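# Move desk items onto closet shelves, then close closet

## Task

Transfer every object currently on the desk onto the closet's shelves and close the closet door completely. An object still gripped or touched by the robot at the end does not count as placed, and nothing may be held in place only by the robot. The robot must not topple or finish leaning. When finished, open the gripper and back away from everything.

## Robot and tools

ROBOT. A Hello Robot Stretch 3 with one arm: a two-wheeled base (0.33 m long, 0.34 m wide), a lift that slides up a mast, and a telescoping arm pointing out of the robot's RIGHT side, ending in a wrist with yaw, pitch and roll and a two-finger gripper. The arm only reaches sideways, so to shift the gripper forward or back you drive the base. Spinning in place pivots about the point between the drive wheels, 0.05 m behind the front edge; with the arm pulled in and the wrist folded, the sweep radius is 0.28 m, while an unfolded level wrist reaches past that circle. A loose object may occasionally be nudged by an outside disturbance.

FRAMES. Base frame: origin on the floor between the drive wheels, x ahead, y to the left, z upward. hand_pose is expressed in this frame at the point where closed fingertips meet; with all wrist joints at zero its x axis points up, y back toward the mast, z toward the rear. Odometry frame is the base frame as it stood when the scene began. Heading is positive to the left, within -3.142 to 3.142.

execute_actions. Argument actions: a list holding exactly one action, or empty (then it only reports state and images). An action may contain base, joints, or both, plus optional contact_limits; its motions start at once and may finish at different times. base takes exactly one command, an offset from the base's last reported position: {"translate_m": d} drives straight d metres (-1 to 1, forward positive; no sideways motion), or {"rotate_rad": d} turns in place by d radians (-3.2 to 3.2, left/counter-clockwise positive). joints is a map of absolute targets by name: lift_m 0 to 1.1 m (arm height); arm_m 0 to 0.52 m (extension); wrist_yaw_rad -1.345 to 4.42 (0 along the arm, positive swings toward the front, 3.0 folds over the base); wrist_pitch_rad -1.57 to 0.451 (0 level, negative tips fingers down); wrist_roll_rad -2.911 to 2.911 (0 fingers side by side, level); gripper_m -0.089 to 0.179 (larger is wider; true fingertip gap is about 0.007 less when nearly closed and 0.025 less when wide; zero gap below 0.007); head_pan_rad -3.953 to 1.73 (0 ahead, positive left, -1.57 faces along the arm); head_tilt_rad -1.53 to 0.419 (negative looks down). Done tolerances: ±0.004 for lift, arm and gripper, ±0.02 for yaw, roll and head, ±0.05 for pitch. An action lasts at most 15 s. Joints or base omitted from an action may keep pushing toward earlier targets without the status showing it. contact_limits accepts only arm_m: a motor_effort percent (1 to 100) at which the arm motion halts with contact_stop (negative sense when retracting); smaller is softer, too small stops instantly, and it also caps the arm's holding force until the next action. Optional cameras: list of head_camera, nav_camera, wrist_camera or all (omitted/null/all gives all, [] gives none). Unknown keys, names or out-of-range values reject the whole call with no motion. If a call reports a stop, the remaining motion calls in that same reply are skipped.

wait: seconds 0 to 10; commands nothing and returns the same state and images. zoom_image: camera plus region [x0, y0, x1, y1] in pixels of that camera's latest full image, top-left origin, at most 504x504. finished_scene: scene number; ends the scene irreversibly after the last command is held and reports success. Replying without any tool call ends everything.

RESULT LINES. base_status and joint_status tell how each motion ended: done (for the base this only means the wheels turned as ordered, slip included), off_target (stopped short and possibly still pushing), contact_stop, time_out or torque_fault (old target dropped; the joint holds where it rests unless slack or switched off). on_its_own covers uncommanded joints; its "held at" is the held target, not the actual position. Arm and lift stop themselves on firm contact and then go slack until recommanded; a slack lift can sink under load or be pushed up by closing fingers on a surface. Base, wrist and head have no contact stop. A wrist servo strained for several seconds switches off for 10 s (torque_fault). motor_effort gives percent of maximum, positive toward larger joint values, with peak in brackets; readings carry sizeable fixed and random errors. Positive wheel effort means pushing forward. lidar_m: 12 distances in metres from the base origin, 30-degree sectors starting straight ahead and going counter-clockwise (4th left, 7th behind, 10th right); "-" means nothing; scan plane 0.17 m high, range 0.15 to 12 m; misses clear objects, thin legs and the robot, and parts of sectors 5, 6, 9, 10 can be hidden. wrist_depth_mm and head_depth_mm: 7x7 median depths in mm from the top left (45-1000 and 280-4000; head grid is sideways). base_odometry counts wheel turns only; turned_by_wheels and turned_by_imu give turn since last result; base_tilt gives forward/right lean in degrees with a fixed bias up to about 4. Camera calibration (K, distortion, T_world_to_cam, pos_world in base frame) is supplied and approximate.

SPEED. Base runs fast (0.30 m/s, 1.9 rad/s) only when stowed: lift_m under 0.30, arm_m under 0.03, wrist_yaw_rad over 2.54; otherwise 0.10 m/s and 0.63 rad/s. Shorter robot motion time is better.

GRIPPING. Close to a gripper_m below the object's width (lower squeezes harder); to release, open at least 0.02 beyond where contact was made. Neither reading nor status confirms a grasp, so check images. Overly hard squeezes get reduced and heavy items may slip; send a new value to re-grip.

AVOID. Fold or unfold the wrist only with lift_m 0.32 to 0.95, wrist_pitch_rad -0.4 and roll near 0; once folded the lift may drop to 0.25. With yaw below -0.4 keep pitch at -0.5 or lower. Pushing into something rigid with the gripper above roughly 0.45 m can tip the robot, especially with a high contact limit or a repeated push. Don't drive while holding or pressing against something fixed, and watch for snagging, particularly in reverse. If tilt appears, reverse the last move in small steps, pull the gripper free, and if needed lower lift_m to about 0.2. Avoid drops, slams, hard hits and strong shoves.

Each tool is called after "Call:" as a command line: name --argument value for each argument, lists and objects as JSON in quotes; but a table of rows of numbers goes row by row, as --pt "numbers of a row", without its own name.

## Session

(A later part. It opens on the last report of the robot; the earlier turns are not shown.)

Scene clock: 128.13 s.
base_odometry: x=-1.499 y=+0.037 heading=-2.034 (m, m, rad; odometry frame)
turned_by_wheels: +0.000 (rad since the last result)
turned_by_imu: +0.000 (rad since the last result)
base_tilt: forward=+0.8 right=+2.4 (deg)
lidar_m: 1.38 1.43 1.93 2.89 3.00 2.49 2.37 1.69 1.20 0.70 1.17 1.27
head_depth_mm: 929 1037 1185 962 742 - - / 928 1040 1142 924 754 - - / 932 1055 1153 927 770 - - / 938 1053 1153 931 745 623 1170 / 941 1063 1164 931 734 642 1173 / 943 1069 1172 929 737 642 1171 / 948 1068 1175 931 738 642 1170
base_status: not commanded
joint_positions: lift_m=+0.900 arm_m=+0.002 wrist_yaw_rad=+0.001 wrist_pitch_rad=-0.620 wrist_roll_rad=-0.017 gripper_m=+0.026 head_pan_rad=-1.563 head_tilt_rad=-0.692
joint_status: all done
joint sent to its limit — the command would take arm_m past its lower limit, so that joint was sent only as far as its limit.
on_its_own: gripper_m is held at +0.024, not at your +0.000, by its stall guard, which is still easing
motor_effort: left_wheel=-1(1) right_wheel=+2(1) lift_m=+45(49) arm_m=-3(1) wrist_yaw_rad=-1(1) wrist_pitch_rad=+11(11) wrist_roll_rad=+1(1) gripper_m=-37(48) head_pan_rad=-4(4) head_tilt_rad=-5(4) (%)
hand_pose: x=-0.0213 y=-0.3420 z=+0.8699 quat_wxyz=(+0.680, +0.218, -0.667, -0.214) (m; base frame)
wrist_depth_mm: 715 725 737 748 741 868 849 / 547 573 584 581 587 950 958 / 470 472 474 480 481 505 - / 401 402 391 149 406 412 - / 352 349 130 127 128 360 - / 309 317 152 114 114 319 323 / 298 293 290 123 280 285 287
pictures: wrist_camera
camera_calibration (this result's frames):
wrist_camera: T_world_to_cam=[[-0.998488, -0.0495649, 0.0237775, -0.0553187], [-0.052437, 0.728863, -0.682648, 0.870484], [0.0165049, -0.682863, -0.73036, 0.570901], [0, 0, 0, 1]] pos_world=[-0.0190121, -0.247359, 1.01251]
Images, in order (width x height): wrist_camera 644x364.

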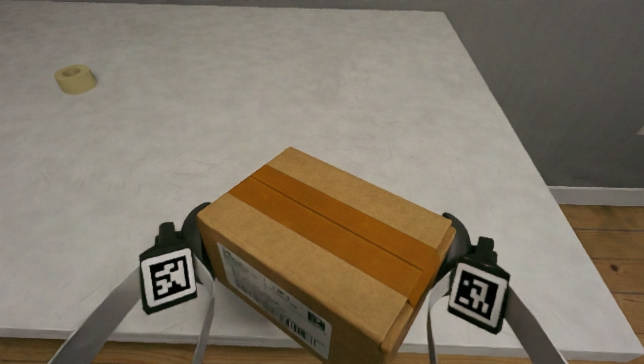

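Call:
execute_actions --actions '[{"base":{"rotate_rad":1.57},"joints":{"wrist_yaw_rad":3.0,"wrist_pitch_rad":-0.4,"head_pan_rad":0,"head_tilt_rad":-0.1}}]' --cameras '[]'

Call:
execute_actions --actions '[{"joints":{"lift_m":0.28}}]' --cameras '["head_camera","wrist_camera"]'

Scene clock: 131.67 s.
base_odometry: x=-1.499 y=+0.037 heading=-0.464 (m, m, rad; odometry frame)
turned_by_wheels: +1.570 (rad since the last result)
turned_by_imu: +1.562 (rad since the last result)
base_tilt: forward=+0.8 right=+2.4 (deg)
lidar_m: 2.89 3.00 2.49 2.37 1.69 1.20 0.70 1.17 1.27 1.38 1.43 1.93
head_depth_mm: 2063 3371 3568 3609 3646 2696 1893 / 2069 3407 3553 3640 3662 2653 1901 / 2085 2782 2835 2884 2934 2653 1877 / 2113 2745 3565 3630 3646 2681 1866 / 2129 2794 2878 2905 2969 2646 1865 / 2128 2795 2851 2937 2977 2628 1872 / 2130 2795 2868 2929 2961 2599 1860
base_status: done
joint_positions: lift_m=+0.900 arm_m=+0.002 wrist_yaw_rad=+2.998 wrist_pitch_rad=-0.428 wrist_roll_rad=-0.017 gripper_m=+0.044 head_pan_rad=-0.007 head_tilt_rad=-0.112
joint_status: all done
on_its_own: gripper_m is held at +0.043, not at your +0.000, by its stall guard, which is still easing
motor_effort: left_wheel=-1(7) right_wheel=+2(7) lift_m=+45(45) arm_m=-2(2) wrist_yaw_rad=+2(5) wrist_pitch_rad=+16(18) wrist_roll_rad=+1(1) gripper_m=-30(38) head_pan_rad=+5(58) head_tilt_rad=+6(42) (%)
hand_pose: x=+0.0108 y=+0.0735 z=+0.9100 quat_wxyz=(+0.199, +0.694, +0.102, +0.685) (m; base frame)
wrist_depth_mm: - - - - - - - / - - - - - - - / - - - - - - - / - - 149 149 - - - / - - 131 127 128 - - / - - 143 114 114 - - / - - - 125 - - -
pictures: none
No camera images: the call's "cameras" was empty. Leave "cameras" out to get every camera's image.

Scene clock: 138.13 s.
base_odometry: x=-1.499 y=+0.037 heading=-0.464 (m, m, rad; odometry frame)
turned_by_wheels: +0.000 (rad since the last result)
turned_by_imu: -0.001 (rad since the last result)
base_tilt: forward=+0.8 right=+2.3 (deg)
lidar_m: 2.89 2.99 2.48 2.37 1.69 1.20 0.70 1.18 1.27 1.38 1.42 1.93
head_depth_mm: 2096 3398 3582 3679 3651 2686 1893 / 2097 3430 3553 3620 3709 2706 1888 / 2083 2770 2854 2875 2963 2659 1869 / 2099 2752 3566 3574 3681 2686 1883 / 2122 2788 2910 2952 3023 2674 1868 / 2129 2777 2871 2927 2954 2630 1869 / 2121 2804 2893 2916 3006 2600 1851
base_status: not commanded
joint_positions: lift_m=+0.280 arm_m=+0.002 wrist_yaw_rad=+2.998 wrist_pitch_rad=-0.428 wrist_roll_rad=-0.017 gripper_m=+0.072 head_pan_rad=-0.007 head_tilt_rad=-0.112
joint_status: all done
on_its_own: gripper_m is held at +0.072, not at your +0.000, by its stall guard, which is not easing now
motor_effort: left_wheel=-1(1) right_wheel=+2(3) lift_m=+27(41) arm_m=-2(3) wrist_yaw_rad=+2(3) wrist_pitch_rad=+16(16) wrist_roll_rad=+1(0) gripper_m=-19(31) head_pan_rad=+4(5) head_tilt_rad=+6(7) (%)
hand_pose: x=+0.0108 y=+0.0735 z=+0.2907 quat_wxyz=(+0.199, +0.694, +0.102, +0.685) (m; base frame)
wrist_depth_mm: - - - - - - - / - - - - - - - / 877 899 913 940 920 973 958 / 713 714 151 151 728 737 741 / 574 584 132 128 129 597 605 / 487 - 145 115 115 514 508 / - - - 121 419 424 441
pictures: head_camera (sideways: a quarter turn clockwise sets it upright), wrist_camera
camera_calibration (this result's frames):
head_camera: T_world_to_cam=[[-0.0831465, -0.0120273, -0.996465, 1.317], [-0.0374098, 0.99926, -0.00893951, 0.0148433], [0.995835, 0.0365343, -0.0835349, 0.0580091], [0, 0, 0, 1]] pos_world=[0.0522914, -0.00111175, 1.31732]
wrist_camera: T_world_to_cam=[[0.994394, -0.10059, 0.032582, -0.00917755], [-0.0328838, -0.587077, -0.808863, 0.307163], [0.100491, 0.803257, -0.587094, 0.279231], [0, 0, 0, 1]] pos_world=[-0.0088335, -0.0448891, 0.412687]
Images, in order (width x height): head_camera 896x504, wrist_camera 644x364.

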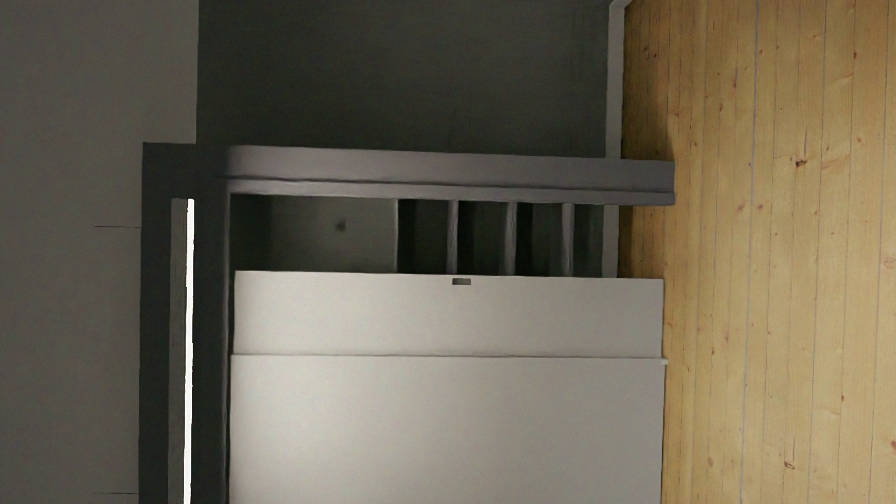

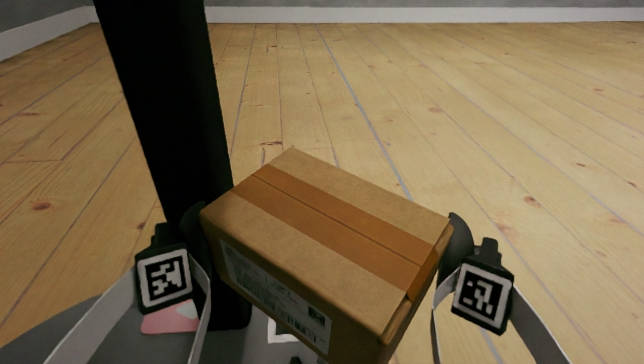

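Call:
execute_actions --actions '[{"base":{"translate_m":1.0}}]' --cameras '[]'

Call:
execute_actions --actions '[{"base":{"translate_m":1.0}}]' --cameras '[]'

Call:
execute_actions --actions '[{"base":{"translate_m":0.33}}]' --cameras '[]'

Call:
execute_actions --actions '[{"base":{"rotate_rad":1.57},"joints":{"lift_m":0.76,"head_pan_rad":-1.57,"head_tilt_rad":-0.5}}]' --cameras '[]'

Call:
execute_actions --actions '[{"joints":{"wrist_yaw_rad":0,"wrist_pitch_rad":0}}]' --cameras '["head_camera","wrist_camera"]'

Scene clock: 143.37 s.
base_odometry: x=-0.605 y=-0.410 heading=-0.464 (m, m, rad; odometry frame)
turned_by_wheels: +0.000 (rad since the last result)
turned_by_imu: -0.001 (rad since the last result)
base_tilt: forward=+0.8 right=+2.4 (deg)
lidar_m: 1.89 2.01 2.53 2.40 2.48 2.26 1.70 1.99 1.42 1.35 1.41 1.86
head_depth_mm: 2065 2489 2536 2571 2633 2652 1888 / 1766 2499 2544 2560 2653 2554 1889 / 1756 1786 1827 1855 1894 1914 1886 / 1765 2484 2551 2596 2625 2503 1872 / 1771 1861 1894 1938 1953 2028 1867 / 1768 1875 1908 1937 1972 2017 1871 / 1777 1828 1841 1882 1916 1956 1846
base_status: done
joint_positions: lift_m=+0.280 arm_m=+0.002 wrist_yaw_rad=+2.998 wrist_pitch_rad=-0.428 wrist_roll_rad=-0.017 gripper_m=+0.072 head_pan_rad=-0.007 head_tilt_rad=-0.111
joint_status: not commanded
on_its_own: gripper_m is held at +0.072, not at your +0.000, by its stall guard, which is not easing now
motor_effort: left_wheel=-1(7) right_wheel=+2(8) lift_m=+27(27) arm_m=-2(2) wrist_yaw_rad=+1(1) wrist_pitch_rad=+16(16) wrist_roll_rad=+0(1) gripper_m=-20(19) head_pan_rad=+4(5) head_tilt_rad=+6(7) (%)
hand_pose: x=+0.0106 y=+0.0735 z=+0.2907 quat_wxyz=(+0.199, +0.694, +0.102, +0.685) (m; base frame)
wrist_depth_mm: - - - - - - - / - - - - - - - / 885 909 909 940 938 943 963 / 706 710 148 151 727 728 732 / 575 581 132 128 129 607 604 / 487 - 145 115 115 515 511 / - - - 120 416 429 441
pictures: none
No camera images: the call's "cameras" was empty. Leave "cameras" out to get every camera's image.

Scene clock: 148.30 s.
base_odometry: x=+0.289 y=-0.858 heading=-0.464 (m, m, rad; odometry frame)
turned_by_wheels: +0.000 (rad since the last result)
turned_by_imu: -0.001 (rad since the last result)
base_tilt: forward=+0.8 right=+2.3 (deg)
lidar_m: 0.89 0.99 1.24 2.45 2.51 3.32 2.70 1.94 1.40 1.33 1.36 0.94
head_depth_mm: 797 811 824 841 857 875 892 / 789 807 824 835 853 870 884 / 1496 1526 1543 1581 1314 1230 951 / 1515 1535 1559 1586 1612 1500 1425 / 1516 1536 1559 1593 1595 1486 1408 / 1508 1532 1557 1578 1277 1287 1286 / 870 885 901 915 935 949 971
base_status: done
joint_positions: lift_m=+0.280 arm_m=+0.002 wrist_yaw_rad=+2.998 wrist_pitch_rad=-0.428 wrist_roll_rad=-0.017 gripper_m=+0.072 head_pan_rad=-0.007 head_tilt_rad=-0.111
joint_status: not commanded
on_its_own: gripper_m is held at +0.072, not at your +0.000, by its stall guard, which is not easing now
motor_effort: left_wheel=-1(6) right_wheel=+3(9) lift_m=+27(27) arm_m=-2(2) wrist_yaw_rad=+1(2) wrist_pitch_rad=+16(16) wrist_roll_rad=+1(1) gripper_m=-20(19) head_pan_rad=+4(4) head_tilt_rad=+7(6) (%)
hand_pose: x=+0.0106 y=+0.0735 z=+0.2907 quat_wxyz=(+0.199, +0.694, +0.102, +0.685) (m; base frame)
wrist_depth_mm: - - - - - - 984 / - - - - - - 981 / 886 898 937 929 928 943 905 / 704 707 148 151 723 739 752 / 576 580 132 128 129 595 603 / 492 - 145 115 115 514 509 / - - - 121 419 426 441
pictures: none
No camera images: the call's "cameras" was empty. Leave "cameras" out to get every camera's image.

Scene clock: 151.17 s.
base_odometry: x=+0.584 y=-1.005 heading=-0.464 (m, m, rad; odometry frame)
turned_by_wheels: +0.000 (rad since the last result)
turned_by_imu: -0.001 (rad since the last result)
base_tilt: forward=+0.8 right=+2.3 (deg)
lidar_m: 0.56 0.67 0.85 2.46 2.53 3.40 3.49 1.95 1.38 1.31 1.35 0.59
head_depth_mm: 473 490 498 509 518 528 537 / 486 484 491 499 508 515 527 / 1194 1209 1230 1253 1172 1165 949 / 1193 1220 1238 1258 1169 1230 1150 / 1198 1220 1235 1258 1143 1213 1142 / 1199 1222 1243 1257 1135 1212 1144 / 1200 1223 1249 1271 1127 1203 973
base_status: done
joint_positions: lift_m=+0.280 arm_m=+0.002 wrist_yaw_rad=+2.998 wrist_pitch_rad=-0.428 wrist_roll_rad=-0.017 gripper_m=+0.072 head_pan_rad=-0.007 head_tilt_rad=-0.111
joint_status: not commanded
on_its_own: gripper_m is held at +0.072, not at your +0.000, by its stall guard, which is not easing now
motor_effort: left_wheel=-1(5) right_wheel=+1(8) lift_m=+26(27) arm_m=-2(2) wrist_yaw_rad=+1(2) wrist_pitch_rad=+16(16) wrist_roll_rad=+1(1) gripper_m=-19(19) head_pan_rad=+5(5) head_tilt_rad=+6(7) (%)
hand_pose: x=+0.0106 y=+0.0735 z=+0.2907 quat_wxyz=(+0.199, +0.694, +0.102, +0.685) (m; base frame)
wrist_depth_mm: - - - - - 865 668 / - - - - - 868 671 / 884 905 924 934 945 864 673 / 696 710 148 151 729 731 681 / 576 584 132 129 129 606 605 / 490 - 145 115 115 514 511 / - - - 121 417 428 442
pictures: none
No camera images: the call's "cameras" was empty. Leave "cameras" out to get every camera's image.

Scene clock: 156.37 s.
base_odometry: x=+0.584 y=-1.005 heading=+1.106 (m, m, rad; odometry frame)
turned_by_wheels: +1.570 (rad since the last result)
turned_by_imu: +1.560 (rad since the last result)
base_tilt: forward=+0.8 right=+2.3 (deg)
lidar_m: 2.47 2.53 3.39 3.49 1.95 1.38 1.32 1.35 0.59 0.56 0.67 0.85
head_depth_mm: 420 458 507 567 631 712 827 / 740 528 523 571 630 703 823 / 1056 1159 1189 1309 1254 1210 1198 / 1058 1165 1192 1317 1312 1493 1293 / 1059 1170 1192 1308 1299 1492 1298 / 1058 1168 1185 1311 1300 1456 1035 / 1069 1166 970 691 748 834 969
base_status: done
joint_positions: lift_m=+0.760 arm_m=+0.002 wrist_yaw_rad=+2.998 wrist_pitch_rad=-0.428 wrist_roll_rad=-0.017 gripper_m=+0.072 head_pan_rad=-1.563 head_tilt_rad=-0.494
joint_status: all done
on_its_own: gripper_m is held at +0.072, not at your +0.000, by its stall guard, which is not easing now
motor_effort: left_wheel=-1(8) right_wheel=+2(6) lift_m=+45(44) arm_m=-3(2) wrist_yaw_rad=+2(1) wrist_pitch_rad=+16(16) wrist_roll_rad=+1(0) gripper_m=-19(19) head_pan_rad=-4(58) head_tilt_rad=-3(29) (%)
hand_pose: x=+0.0106 y=+0.0735 z=+0.7701 quat_wxyz=(+0.199, +0.694, +0.102, +0.685) (m; base frame)
wrist_depth_mm: - - - - - - - / - - - - - - - / - - - - - - - / - - 148 151 - - - / - - 132 128 129 - - / - - 146 115 115 - - / 913 917 928 128 898 937 956
pictures: none
No camera images: the call's "cameras" was empty. Leave "cameras" out to get every camera's image.

Scene clock: 158.83 s.
base_odometry: x=+0.584 y=-1.005 heading=+1.106 (m, m, rad; odometry frame)
turned_by_wheels: +0.000 (rad since the last result)
turned_by_imu: +0.000 (rad since the last result)
base_tilt: forward=+0.9 right=+2.3 (deg)
lidar_m: 2.46 2.53 3.37 3.49 1.95 1.38 1.31 1.35 0.59 0.56 0.68 0.85
head_depth_mm: 419 457 507 565 632 713 823 / 738 528 523 570 629 688 824 / 1051 1158 1186 1309 1254 490 849 / 1058 1166 1185 1310 1302 1173 1293 / 1062 1166 1182 1308 1303 1488 1293 / 1068 1170 1188 1307 1300 1448 1034 / 1066 1169 972 687 747 837 966
base_status: not commanded
joint_positions: lift_m=+0.760 arm_m=+0.002 wrist_yaw_rad=+0.003 wrist_pitch_rad=-0.034 wrist_roll_rad=-0.017 gripper_m=+0.072 head_pan_rad=-1.563 head_tilt_rad=-0.494
joint_status: all done
on_its_own: gripper_m is held at +0.072, not at your +0.000, by its stall guard, which is not easing now
motor_effort: left_wheel=-1(1) right_wheel=+3(3) lift_m=+45(44) arm_m=-2(2) wrist_yaw_rad=-2(7) wrist_pitch_rad=+19(20) wrist_roll_rad=+1(1) gripper_m=-19(21) head_pan_rad=-4(4) head_tilt_rad=-3(3) (%)
hand_pose: x=-0.0208 y=-0.4026 z=+0.8656 quat_wxyz=(+0.713, +0.013, -0.701, -0.011) (m; base frame)
wrist_depth_mm: 367 992 991 985 285 293 292 / 373 - 920 - 294 304 302 / 385 - - - 305 314 314 / 396 929 856 151 310 325 326 / 411 - 132 128 129 335 - / 423 887 156 115 115 346 - / 439 806 818 128 346 367 -
pictures: head_camera (sideways: a quarter turn clockwise sets it upright), wrist_camera
camera_calibration (this result's frames):
head_camera: T_world_to_cam=[[-0.0161295, 0.448248, -0.893764, 1.18241], [0.998594, 0.0523721, 0.00824478, -0.0138485], [0.050504, -0.892374, -0.448463, 0.538737], [0, 0, 0, 1]] pos_world=[0.00569231, -0.0485316, 1.29851]
wrist_camera: T_world_to_cam=[[-0.998451, -0.0302031, 0.0467239, -0.0697498], [-0.0524282, 0.229741, -0.971839, 0.96118], [0.0186181, -0.972783, -0.230969, -0.0226312], [0, 0, 0, 1]] pos_world=[-0.0188274, -0.244945, 0.932144]
Images, in order (width x height): head_camera 896x504, wrist_camera 644x364.

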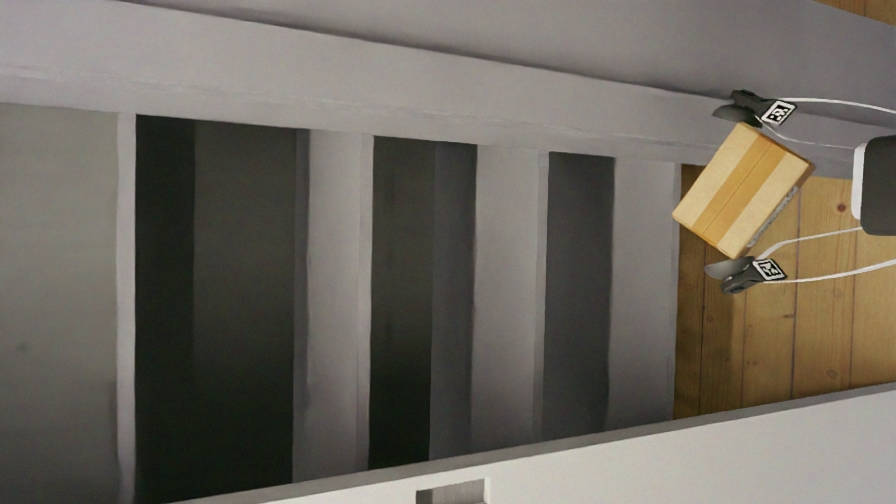

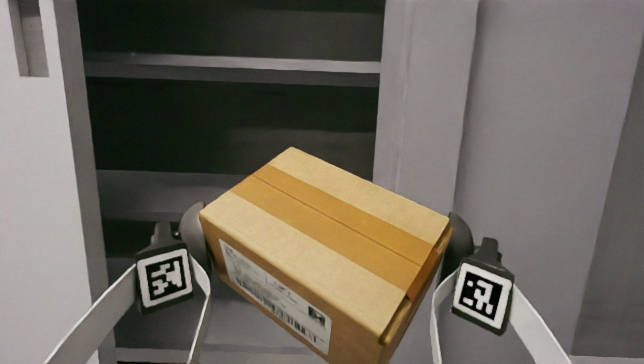

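Call:
execute_actions --actions '[{"base":{"rotate_rad":1.57},"joints":{"wrist_yaw_rad":1.57}}]' --cameras '[]'

Call:
execute_actions --actions '[{"base":{"translate_m":-0.18}}]' --cameras '[]'

Call:
execute_actions --actions '[{"base":{"rotate_rad":-1.57}}]' --cameras '[]'

Call:
execute_actions --actions '[{"joints":{"wrist_yaw_rad":0}}]' --cameras '["head_camera","wrist_camera"]'

Scene clock: 162.60 s.
base_odometry: x=+0.584 y=-1.005 heading=+2.676 (m, m, rad; odometry frame)
turned_by_wheels: +1.570 (rad since the last result)
turned_by_imu: +1.561 (rad since the last result)
base_tilt: forward=+0.9 right=+2.5 (deg)
lidar_m: 3.04 1.95 1.38 1.32 1.35 0.59 0.56 0.67 0.85 2.47 2.52 3.39
head_depth_mm: 2025 2207 2407 2545 1769 1575 1299 / 2047 2251 2431 2623 2063 1581 1294 / 2081 2243 2445 2623 2056 1588 1299 / 2054 2248 2464 2644 2052 1597 1300 / 2080 2244 2470 2691 2060 1595 1299 / 2102 2279 2504 2651 2064 1588 1300 / 2087 2279 2496 2693 2058 1595 1297
base_status: done
joint_positions: lift_m=+0.760 arm_m=+0.002 wrist_yaw_rad=+1.568 wrist_pitch_rad=-0.033 wrist_roll_rad=-0.017 gripper_m=+0.072 head_pan_rad=-1.563 head_tilt_rad=-0.494
joint_status: all done
on_its_own: gripper_m is held at +0.072, not at your +0.000, by its stall guard, which is not easing now
motor_effort: left_wheel=-2(6) right_wheel=+3(7) lift_m=+45(44) arm_m=-2(2) wrist_yaw_rad=+2(5) wrist_pitch_rad=+19(19) wrist_roll_rad=+0(1) gripper_m=-19(19) head_pan_rad=-4(5) head_tilt_rad=-2(4) (%)
hand_pose: x=+0.2339 y=-0.1481 z=+0.8657 quat_wxyz=(+0.514, +0.503, -0.487, +0.495) (m; base frame)
wrist_depth_mm: - - - - - - - / - - - - - - - / - - - - - - - / - - - 152 - - - / - - 132 128 129 - - / - - 155 115 115 - - / - - - 128 - - -
pictures: none
No camera images: the call's "cameras" was empty. Leave "cameras" out to get every camera's image.

Scene clock: 165.73 s.
base_odometry: x=+0.745 y=-1.086 heading=+2.676 (m, m, rad; odometry frame)
turned_by_wheels: +0.000 (rad since the last result)
turned_by_imu: +0.000 (rad since the last result)
base_tilt: forward=+0.9 right=+2.4 (deg)
lidar_m: 3.23 1.94 1.37 1.31 1.34 0.39 0.38 0.52 0.60 1.35 2.54 3.37
head_depth_mm: 1252 1243 1289 1273 1256 1235 1213 / 2061 2246 2408 2592 1893 1590 1294 / 2068 2243 2462 2638 2047 1588 1297 / 2079 2258 2450 2693 2059 1588 1298 / 2070 2263 2485 2642 2062 1591 1292 / 2079 2271 2489 2696 2069 1601 1296 / 2095 2291 2517 2711 2060 1582 1292
base_status: done
joint_positions: lift_m=+0.760 arm_m=+0.002 wrist_yaw_rad=+1.568 wrist_pitch_rad=-0.033 wrist_roll_rad=-0.017 gripper_m=+0.072 head_pan_rad=-1.563 head_tilt_rad=-0.494
joint_status: not commanded
on_its_own: gripper_m is held at +0.072, not at your +0.000, by its stall guard, which is not easing now
motor_effort: left_wheel=-1(6) right_wheel=+2(4) lift_m=+45(45) arm_m=-3(2) wrist_yaw_rad=+2(2) wrist_pitch_rad=+19(19) wrist_roll_rad=+1(1) gripper_m=-19(20) head_pan_rad=-4(4) head_tilt_rad=-3(3) (%)
hand_pose: x=+0.2339 y=-0.1481 z=+0.8657 quat_wxyz=(+0.514, +0.503, -0.487, +0.495) (m; base frame)
wrist_depth_mm: - - - - - - - / - - - - - - - / - - - - - - - / - - - 151 - - - / - - 132 128 129 - - / - - 156 115 115 - - / - - - 128 - - -
pictures: none
No camera images: the call's "cameras" was empty. Leave "cameras" out to get every camera's image.

Scene clock: 169.17 s.
base_odometry: x=+0.745 y=-1.086 heading=+1.106 (m, m, rad; odometry frame)
turned_by_wheels: -1.570 (rad since the last result)
turned_by_imu: -1.562 (rad since the last result)
base_tilt: forward=+0.8 right=+2.3 (deg)
lidar_m: 1.34 2.54 3.39 3.24 1.93 1.38 1.31 1.34 0.39 0.38 0.52 0.60
head_depth_mm: 317 304 327 357 392 453 533 / 885 962 893 469 458 470 526 / 898 987 1042 1177 973 1092 1258 / 904 995 1045 1170 969 1090 1298 / 908 997 1051 1177 971 1092 1296 / 913 1001 1057 1171 968 1086 1297 / 915 1006 1062 1170 969 1127 716
base_status: done
joint_positions: lift_m=+0.760 arm_m=+0.002 wrist_yaw_rad=+1.568 wrist_pitch_rad=-0.033 wrist_roll_rad=-0.017 gripper_m=+0.072 head_pan_rad=-1.563 head_tilt_rad=-0.494
joint_status: not commanded
on_its_own: gripper_m is held at +0.072, not at your +0.000, by its stall guard, which is not easing now
motor_effort: left_wheel=+3(6) right_wheel=-2(3) lift_m=+44(44) arm_m=-2(2) wrist_yaw_rad=+2(2) wrist_pitch_rad=+19(19) wrist_roll_rad=+1(1) gripper_m=-20(19) head_pan_rad=-4(4) head_tilt_rad=-3(4) (%)
hand_pose: x=+0.2339 y=-0.1481 z=+0.8657 quat_wxyz=(+0.514, +0.503, -0.487, +0.495) (m; base frame)
wrist_depth_mm: - - - - 956 530 365 / - - - - 938 547 362 / - - - - 926 538 359 / - - - 151 783 531 357 / - - 132 128 129 493 356 / - - 156 115 115 461 353 / - - - 128 671 556 350
pictures: none
No camera images: the call's "cameras" was empty. Leave "cameras" out to get every camera's image.

Scene clock: 171.23 s.
base_odometry: x=+0.745 y=-1.086 heading=+1.106 (m, m, rad; odometry frame)
turned_by_wheels: +0.001 (rad since the last result)
turned_by_imu: +0.001 (rad since the last result)
base_tilt: forward=+0.9 right=+2.4 (deg)
lidar_m: 1.34 2.55 3.39 3.66 1.94 1.37 1.31 1.34 0.39 0.38 0.52 0.60
head_depth_mm: 309 307 327 356 392 452 532 / 885 962 898 475 464 472 525 / 900 991 1043 1175 970 1091 1262 / 905 995 1049 1175 972 495 1293 / 908 996 1053 1174 970 1130 1292 / 911 1007 1057 1168 967 1082 1299 / 911 1003 1059 1173 967 1130 717
base_status: not commanded
joint_positions: lift_m=+0.760 arm_m=+0.002 wrist_yaw_rad=+0.065 wrist_pitch_rad=-0.033 wrist_roll_rad=-0.017 gripper_m=+0.072 head_pan_rad=-1.563 head_tilt_rad=-0.494
joint_status: wrist_yaw_rad off_target (ended at +0.065, target +0.000)
on_its_own: gripper_m is held at +0.072, not at your +0.000, by its stall guard, which is not easing now; wrist_yaw_rad is at rest, and its effort (-55) is outside its rest range (-12 to +12)
motor_effort: left_wheel=+12(12) right_wheel=-18(17) lift_m=+45(44) arm_m=-3(2) wrist_yaw_rad=-55(55) wrist_pitch_rad=+19(19) wrist_roll_rad=+1(1) gripper_m=-24(26) head_pan_rad=-4(4) head_tilt_rad=-3(2) (%)
hand_pose: x=-0.0048 y=-0.4021 z=+0.8659 quat_wxyz=(+0.713, +0.035, -0.700, +0.012) (m; base frame)
wrist_depth_mm: 875 865 826 814 747 147 108 / 899 887 866 759 606 143 111 / 941 912 898 872 832 141 115 / 892 928 154 150 682 138 119 / 608 621 130 127 132 138 122 / 981 - 141 113 117 133 127 / 772 770 754 117 231 150 131
pictures: head_camera (sideways: a quarter turn clockwise sets it upright), wrist_camera
camera_calibration (this result's frames):
head_camera: T_world_to_cam=[[-0.0160693, 0.448277, -0.89375, 1.18239], [0.998601, 0.0522373, 0.00824613, -0.0138503], [0.0503837, -0.892367, -0.448489, 0.538773], [0, 0, 0, 1]] pos_world=[0.00568577, -0.0485314, 1.29851]
wrist_camera: T_world_to_cam=[[-0.994601, -0.0926489, 0.04674, -0.0788797], [-0.0666447, 0.225049, -0.972066, 0.960391], [0.079542, -0.969932, -0.230009, -0.021765], [0, 0, 0, 1]] pos_world=[-0.0127176, -0.244554, 0.932243]
Images, in order (width x height): head_camera 896x504, wrist_camera 644x364.

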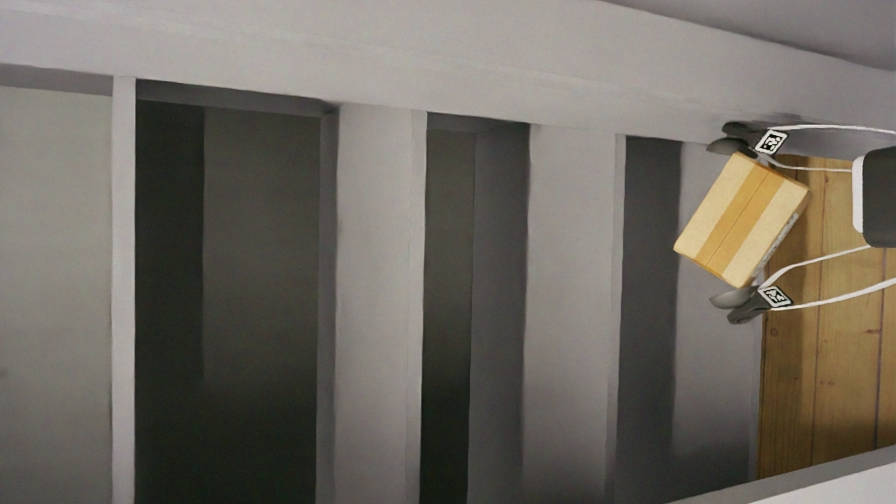

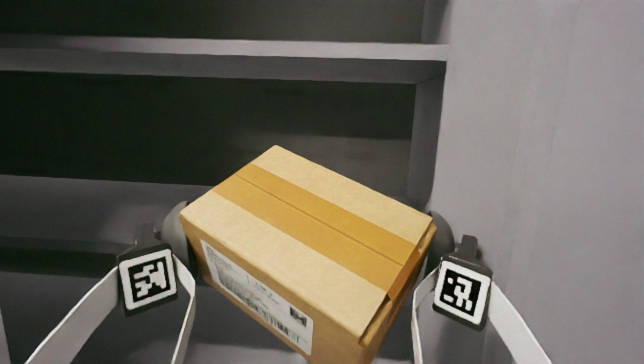

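Call:
execute_actions --actions '[{"base":{"translate_m":0.12}}]' --cameras '[]'

Call:
execute_actions --actions '[{"joints":{"arm_m":0.51,"wrist_yaw_rad":0}}]' --cameras '["head_camera","wrist_camera"]'

Scene clock: 173.87 s.
base_odometry: x=+0.799 y=-0.979 heading=+1.106 (m, m, rad; odometry frame)
turned_by_wheels: +0.000 (rad since the last result)
turned_by_imu: -0.001 (rad since the last result)
base_tilt: forward=+0.7 right=+2.3 (deg)
lidar_m: 1.32 2.41 3.24 3.22 2.11 1.50 1.43 0.56 0.42 1.05 0.46 0.60
head_depth_mm: 881 954 927 853 905 956 647 / 893 980 1031 1173 968 1114 1261 / 899 983 1039 1172 968 1093 1286 / 899 991 1040 1168 967 995 1300 / 903 997 1044 1177 971 1092 1291 / 906 996 1047 1119 862 586 667 / 358 377 408 446 506 567 657
base_status: done
joint_positions: lift_m=+0.760 arm_m=+0.002 wrist_yaw_rad=+0.076 wrist_pitch_rad=-0.032 wrist_roll_rad=-0.017 gripper_m=+0.072 head_pan_rad=-1.563 head_tilt_rad=-0.494
joint_status: not commanded
on_its_own: wrist_yaw_rad is held at +0.075, not at your +0.000, by its stall guard, which is not easing now; gripper_m is held at +0.072, not at your +0.000, by its stall guard, which is not easing now
motor_effort: left_wheel=+3(17) right_wheel=-1(16) lift_m=+44(45) arm_m=-2(3) wrist_yaw_rad=+0(55) wrist_pitch_rad=+19(19) wrist_roll_rad=+0(1) gripper_m=-19(26) head_pan_rad=-4(5) head_tilt_rad=-3(3) (%)
hand_pose: x=-0.0020 y=-0.4019 z=+0.8660 quat_wxyz=(+0.713, +0.038, -0.700, +0.015) (m; base frame)
wrist_depth_mm: 200 848 826 817 797 581 393 / 204 877 869 756 678 526 389 / 209 923 910 864 861 608 382 / 217 842 857 151 872 599 379 / 224 528 132 128 129 546 376 / 232 246 156 115 115 482 244 / 243 739 785 128 764 615 242
pictures: none
No camera images: the call's "cameras" was empty. Leave "cameras" out to get every camera's image.

Scene clock: 178.77 s.
base_odometry: x=+0.799 y=-0.979 heading=+1.106 (m, m, rad; odometry frame)
turned_by_wheels: +0.000 (rad since the last result)
turned_by_imu: +0.000 (rad since the last result)
base_tilt: forward=+0.8 right=+2.4 (deg)
lidar_m: 1.32 2.42 3.22 3.23 2.11 1.50 1.43 0.56 0.42 1.04 0.46 0.60
head_depth_mm: 879 953 929 857 900 579 - / 894 982 1030 1165 927 1094 1262 / 895 988 1040 767 930 1092 1293 / 901 993 1040 1175 972 1094 1295 / 902 995 1045 1172 974 1091 1297 / 907 1001 1047 1115 861 587 668 / 358 377 408 445 506 566 656
base_status: not commanded
joint_positions: lift_m=+0.760 arm_m=+0.510 wrist_yaw_rad=+0.001 wrist_pitch_rad=-0.032 wrist_roll_rad=-0.017 gripper_m=+0.072 head_pan_rad=-1.563 head_tilt_rad=-0.494
joint_status: all done
on_its_own: gripper_m is held at +0.072, not at your +0.000, by its stall guard, which is not easing now
motor_effort: left_wheel=+3(3) right_wheel=-2(1) lift_m=+44(45) arm_m=+2(5) wrist_yaw_rad=-1(2) wrist_pitch_rad=+19(19) wrist_roll_rad=+1(0) gripper_m=-19(19) head_pan_rad=-4(5) head_tilt_rad=-3(2) (%)
hand_pose: x=-0.0211 y=-0.9100 z=+0.8660 quat_wxyz=(+0.713, +0.012, -0.701, -0.011) (m; base frame)
wrist_depth_mm: 340 313 297 283 272 263 253 / 351 350 350 349 347 349 314 / 361 361 363 361 360 360 312 / 376 373 367 152 369 370 309 / 389 385 132 128 129 385 307 / 398 399 156 114 115 394 305 / 318 315 319 128 310 321 303
pictures: head_camera (sideways: a quarter turn clockwise sets it upright), wrist_camera
camera_calibration (this result's frames):
head_camera: T_world_to_cam=[[-0.0160508, 0.448289, -0.893745, 1.18238], [0.998603, 0.0521957, 0.00824666, -0.013851], [0.0503465, -0.892364, -0.4485, 0.538787], [0, 0, 0, 1]] pos_world=[0.00568375, -0.0485314, 1.29851]
wrist_camera: T_world_to_cam=[[-0.998498, -0.0287174, 0.0466674, -0.0840548], [-0.0520075, 0.228476, -0.972159, 1.07722], [0.0172555, -0.973126, -0.229626, -0.517675], [0, 0, 0, 1]] pos_world=[-0.018972, -0.752297, 0.932284]
Images, in order (width x height): head_camera 896x504, wrist_camera 644x364.

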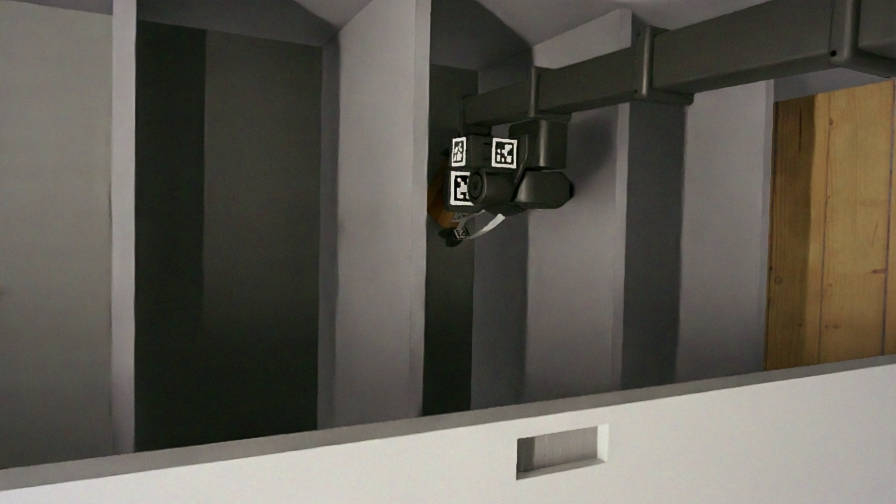

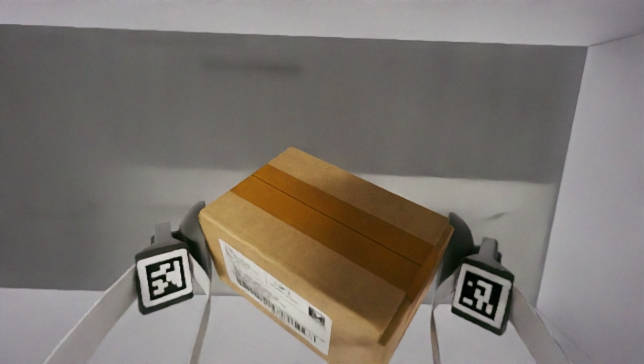

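Lower and release.

Call:
execute_actions --actions '[{"joints":{"lift_m":0.70}}]' --cameras '[]'

Call:
execute_actions --actions '[{"joints":{"gripper_m":0.16}}]' --cameras '[]'

Call:
execute_actions --actions '[{"joints":{"arm_m":0.0,"lift_m":0.76}}]' --cameras '["wrist_camera"]'

Scene clock: 180.23 s.
base_odometry: x=+0.799 y=-0.979 heading=+1.106 (m, m, rad; odometry frame)
turned_by_wheels: +0.000 (rad since the last result)
turned_by_imu: +0.000 (rad since the last result)
base_tilt: forward=+0.8 right=+2.5 (deg)
lidar_m: 1.32 2.43 3.21 3.24 2.11 1.50 1.43 0.56 0.42 1.04 0.46 0.60
head_depth_mm: 880 954 927 854 906 896 567 / 890 982 1036 1170 1012 1095 1293 / 893 988 1037 972 1265 1089 1296 / 899 992 1044 1174 969 1094 1295 / 904 997 1049 1167 967 1093 1300 / 905 999 1053 1116 862 586 664 / 358 376 408 445 506 567 655
base_status: not commanded
joint_positions: lift_m=+0.700 arm_m=+0.510 wrist_yaw_rad=+0.001 wrist_pitch_rad=-0.032 wrist_roll_rad=-0.017 gripper_m=+0.072 head_pan_rad=-1.563 head_tilt_rad=-0.494
joint_status: all done
on_its_own: gripper_m is held at +0.072, not at your +0.000, by its stall guard, which is not easing now
motor_effort: left_wheel=+3(3) right_wheel=-1(2) lift_m=+27(35) arm_m=+2(2) wrist_yaw_rad=+0(0) wrist_pitch_rad=+19(18) wrist_roll_rad=+0(1) gripper_m=-20(19) head_pan_rad=-5(4) head_tilt_rad=-3(3) (%)
hand_pose: x=-0.0211 y=-0.9100 z=+0.8067 quat_wxyz=(+0.713, +0.012, -0.701, -0.011) (m; base frame)
wrist_depth_mm: 340 337 339 338 337 337 319 / 351 350 350 349 346 347 313 / 366 363 359 360 361 358 311 / 376 375 368 151 367 372 310 / 384 386 132 128 129 385 307 / 291 309 155 114 115 332 294 / 237 230 233 128 225 235 250
pictures: none
No camera images: the call's "cameras" was empty. Leave "cameras" out to get every camera's image.

Scene clock: 181.60 s.
base_odometry: x=+0.799 y=-0.979 heading=+1.106 (m, m, rad; odometry frame)
turned_by_wheels: +0.000 (rad since the last result)
turned_by_imu: +0.000 (rad since the last result)
base_tilt: forward=+0.8 right=+2.5 (deg)
lidar_m: 1.32 2.41 3.23 3.21 2.11 1.50 1.43 0.56 0.42 1.04 0.46 0.60
head_depth_mm: 883 952 926 853 903 896 568 / 893 980 1030 1167 1013 1095 1299 / 896 989 1037 1174 1255 1096 1297 / 897 989 1043 1176 970 1089 1299 / 904 992 1049 1164 968 1089 1297 / 906 1001 1049 1111 861 587 665 / 358 376 407 445 505 566 657
base_status: not commanded
joint_positions: lift_m=+0.700 arm_m=+0.510 wrist_yaw_rad=+0.001 wrist_pitch_rad=-0.024 wrist_roll_rad=-0.017 gripper_m=+0.160 head_pan_rad=-1.563 head_tilt_rad=-0.494
joint_status: all done
motor_effort: left_wheel=+3(3) right_wheel=-1(2) lift_m=+27(27) arm_m=+2(2) wrist_yaw_rad=+0(1) wrist_pitch_rad=+14(19) wrist_roll_rad=+1(1) gripper_m=+0(82) head_pan_rad=-4(4) head_tilt_rad=-3(3) (%)
hand_pose: x=-0.0211 y=-0.9103 z=+0.8087 quat_wxyz=(+0.713, +0.009, -0.701, -0.008) (m; base frame)
wrist_depth_mm: 340 339 340 336 336 336 317 / 351 352 350 349 348 347 314 / 362 359 362 358 359 359 310 / 375 376 373 373 372 370 309 / 388 385 384 387 384 380 309 / 312 286 307 312 318 323 291 / 223 234 172 166 245 239 256
pictures: none
No camera images: the call's "cameras" was empty. Leave "cameras" out to get every camera's image.

Scene clock: 186.50 s.
base_odometry: x=+0.799 y=-0.979 heading=+1.106 (m, m, rad; odometry frame)
turned_by_wheels: +0.000 (rad since the last result)
turned_by_imu: +0.000 (rad since the last result)
base_tilt: forward=+0.8 right=+2.4 (deg)
lidar_m: 1.32 2.42 3.24 3.23 2.12 1.50 1.43 0.56 0.42 1.04 0.46 0.60
head_depth_mm: 882 952 927 856 904 949 647 / 892 980 1032 1165 971 1115 1262 / 897 986 1042 1175 962 1098 1320 / 897 991 1041 1174 968 1091 1299 / 902 991 1042 1174 973 1094 1291 / 908 998 1049 1117 861 587 666 / 358 377 408 445 506 566 656
base_status: not commanded
joint_positions: lift_m=+0.760 arm_m=+0.002 wrist_yaw_rad=+0.001 wrist_pitch_rad=-0.023 wrist_roll_rad=-0.017 gripper_m=+0.160 head_pan_rad=-1.563 head_tilt_rad=-0.494
joint_status: all done
joint sent to its limit — the command would take arm_m past its lower limit, so that joint was sent only as far as its limit.
motor_effort: left_wheel=+3(3) right_wheel=-2(2) lift_m=+44(43) arm_m=-3(0) wrist_yaw_rad=+0(1) wrist_pitch_rad=+13(14) wrist_roll_rad=+0(0) gripper_m=+0(0) head_pan_rad=-5(4) head_tilt_rad=-3(3) (%)
hand_pose: x=-0.0212 y=-0.4030 z=+0.8685 quat_wxyz=(+0.713, +0.009, -0.701, -0.008) (m; base frame)
wrist_depth_mm: 444 828 808 819 803 521 224 / 223 850 747 663 600 450 221 / 223 870 889 874 866 507 219 / 225 885 884 896 878 499 219 / 227 643 602 613 644 534 216 / 217 944 967 958 752 574 205 / 242 773 787 800 772 522 196
pictures: wrist_camera
camera_calibration (this result's frames):
wrist_camera: T_world_to_cam=[[-0.998504, -0.028069, 0.0469307, -0.069627], [-0.0519532, 0.219109, -0.974316, 0.961896], [0.0170652, -0.975297, -0.220239, -0.032677], [0, 0, 0, 1]] pos_world=[-0.0189916, -0.244584, 0.933261]
Images, in order (width x height): wrist_camera 644x364.

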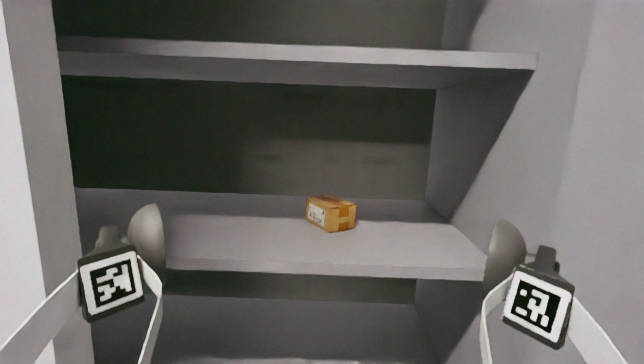

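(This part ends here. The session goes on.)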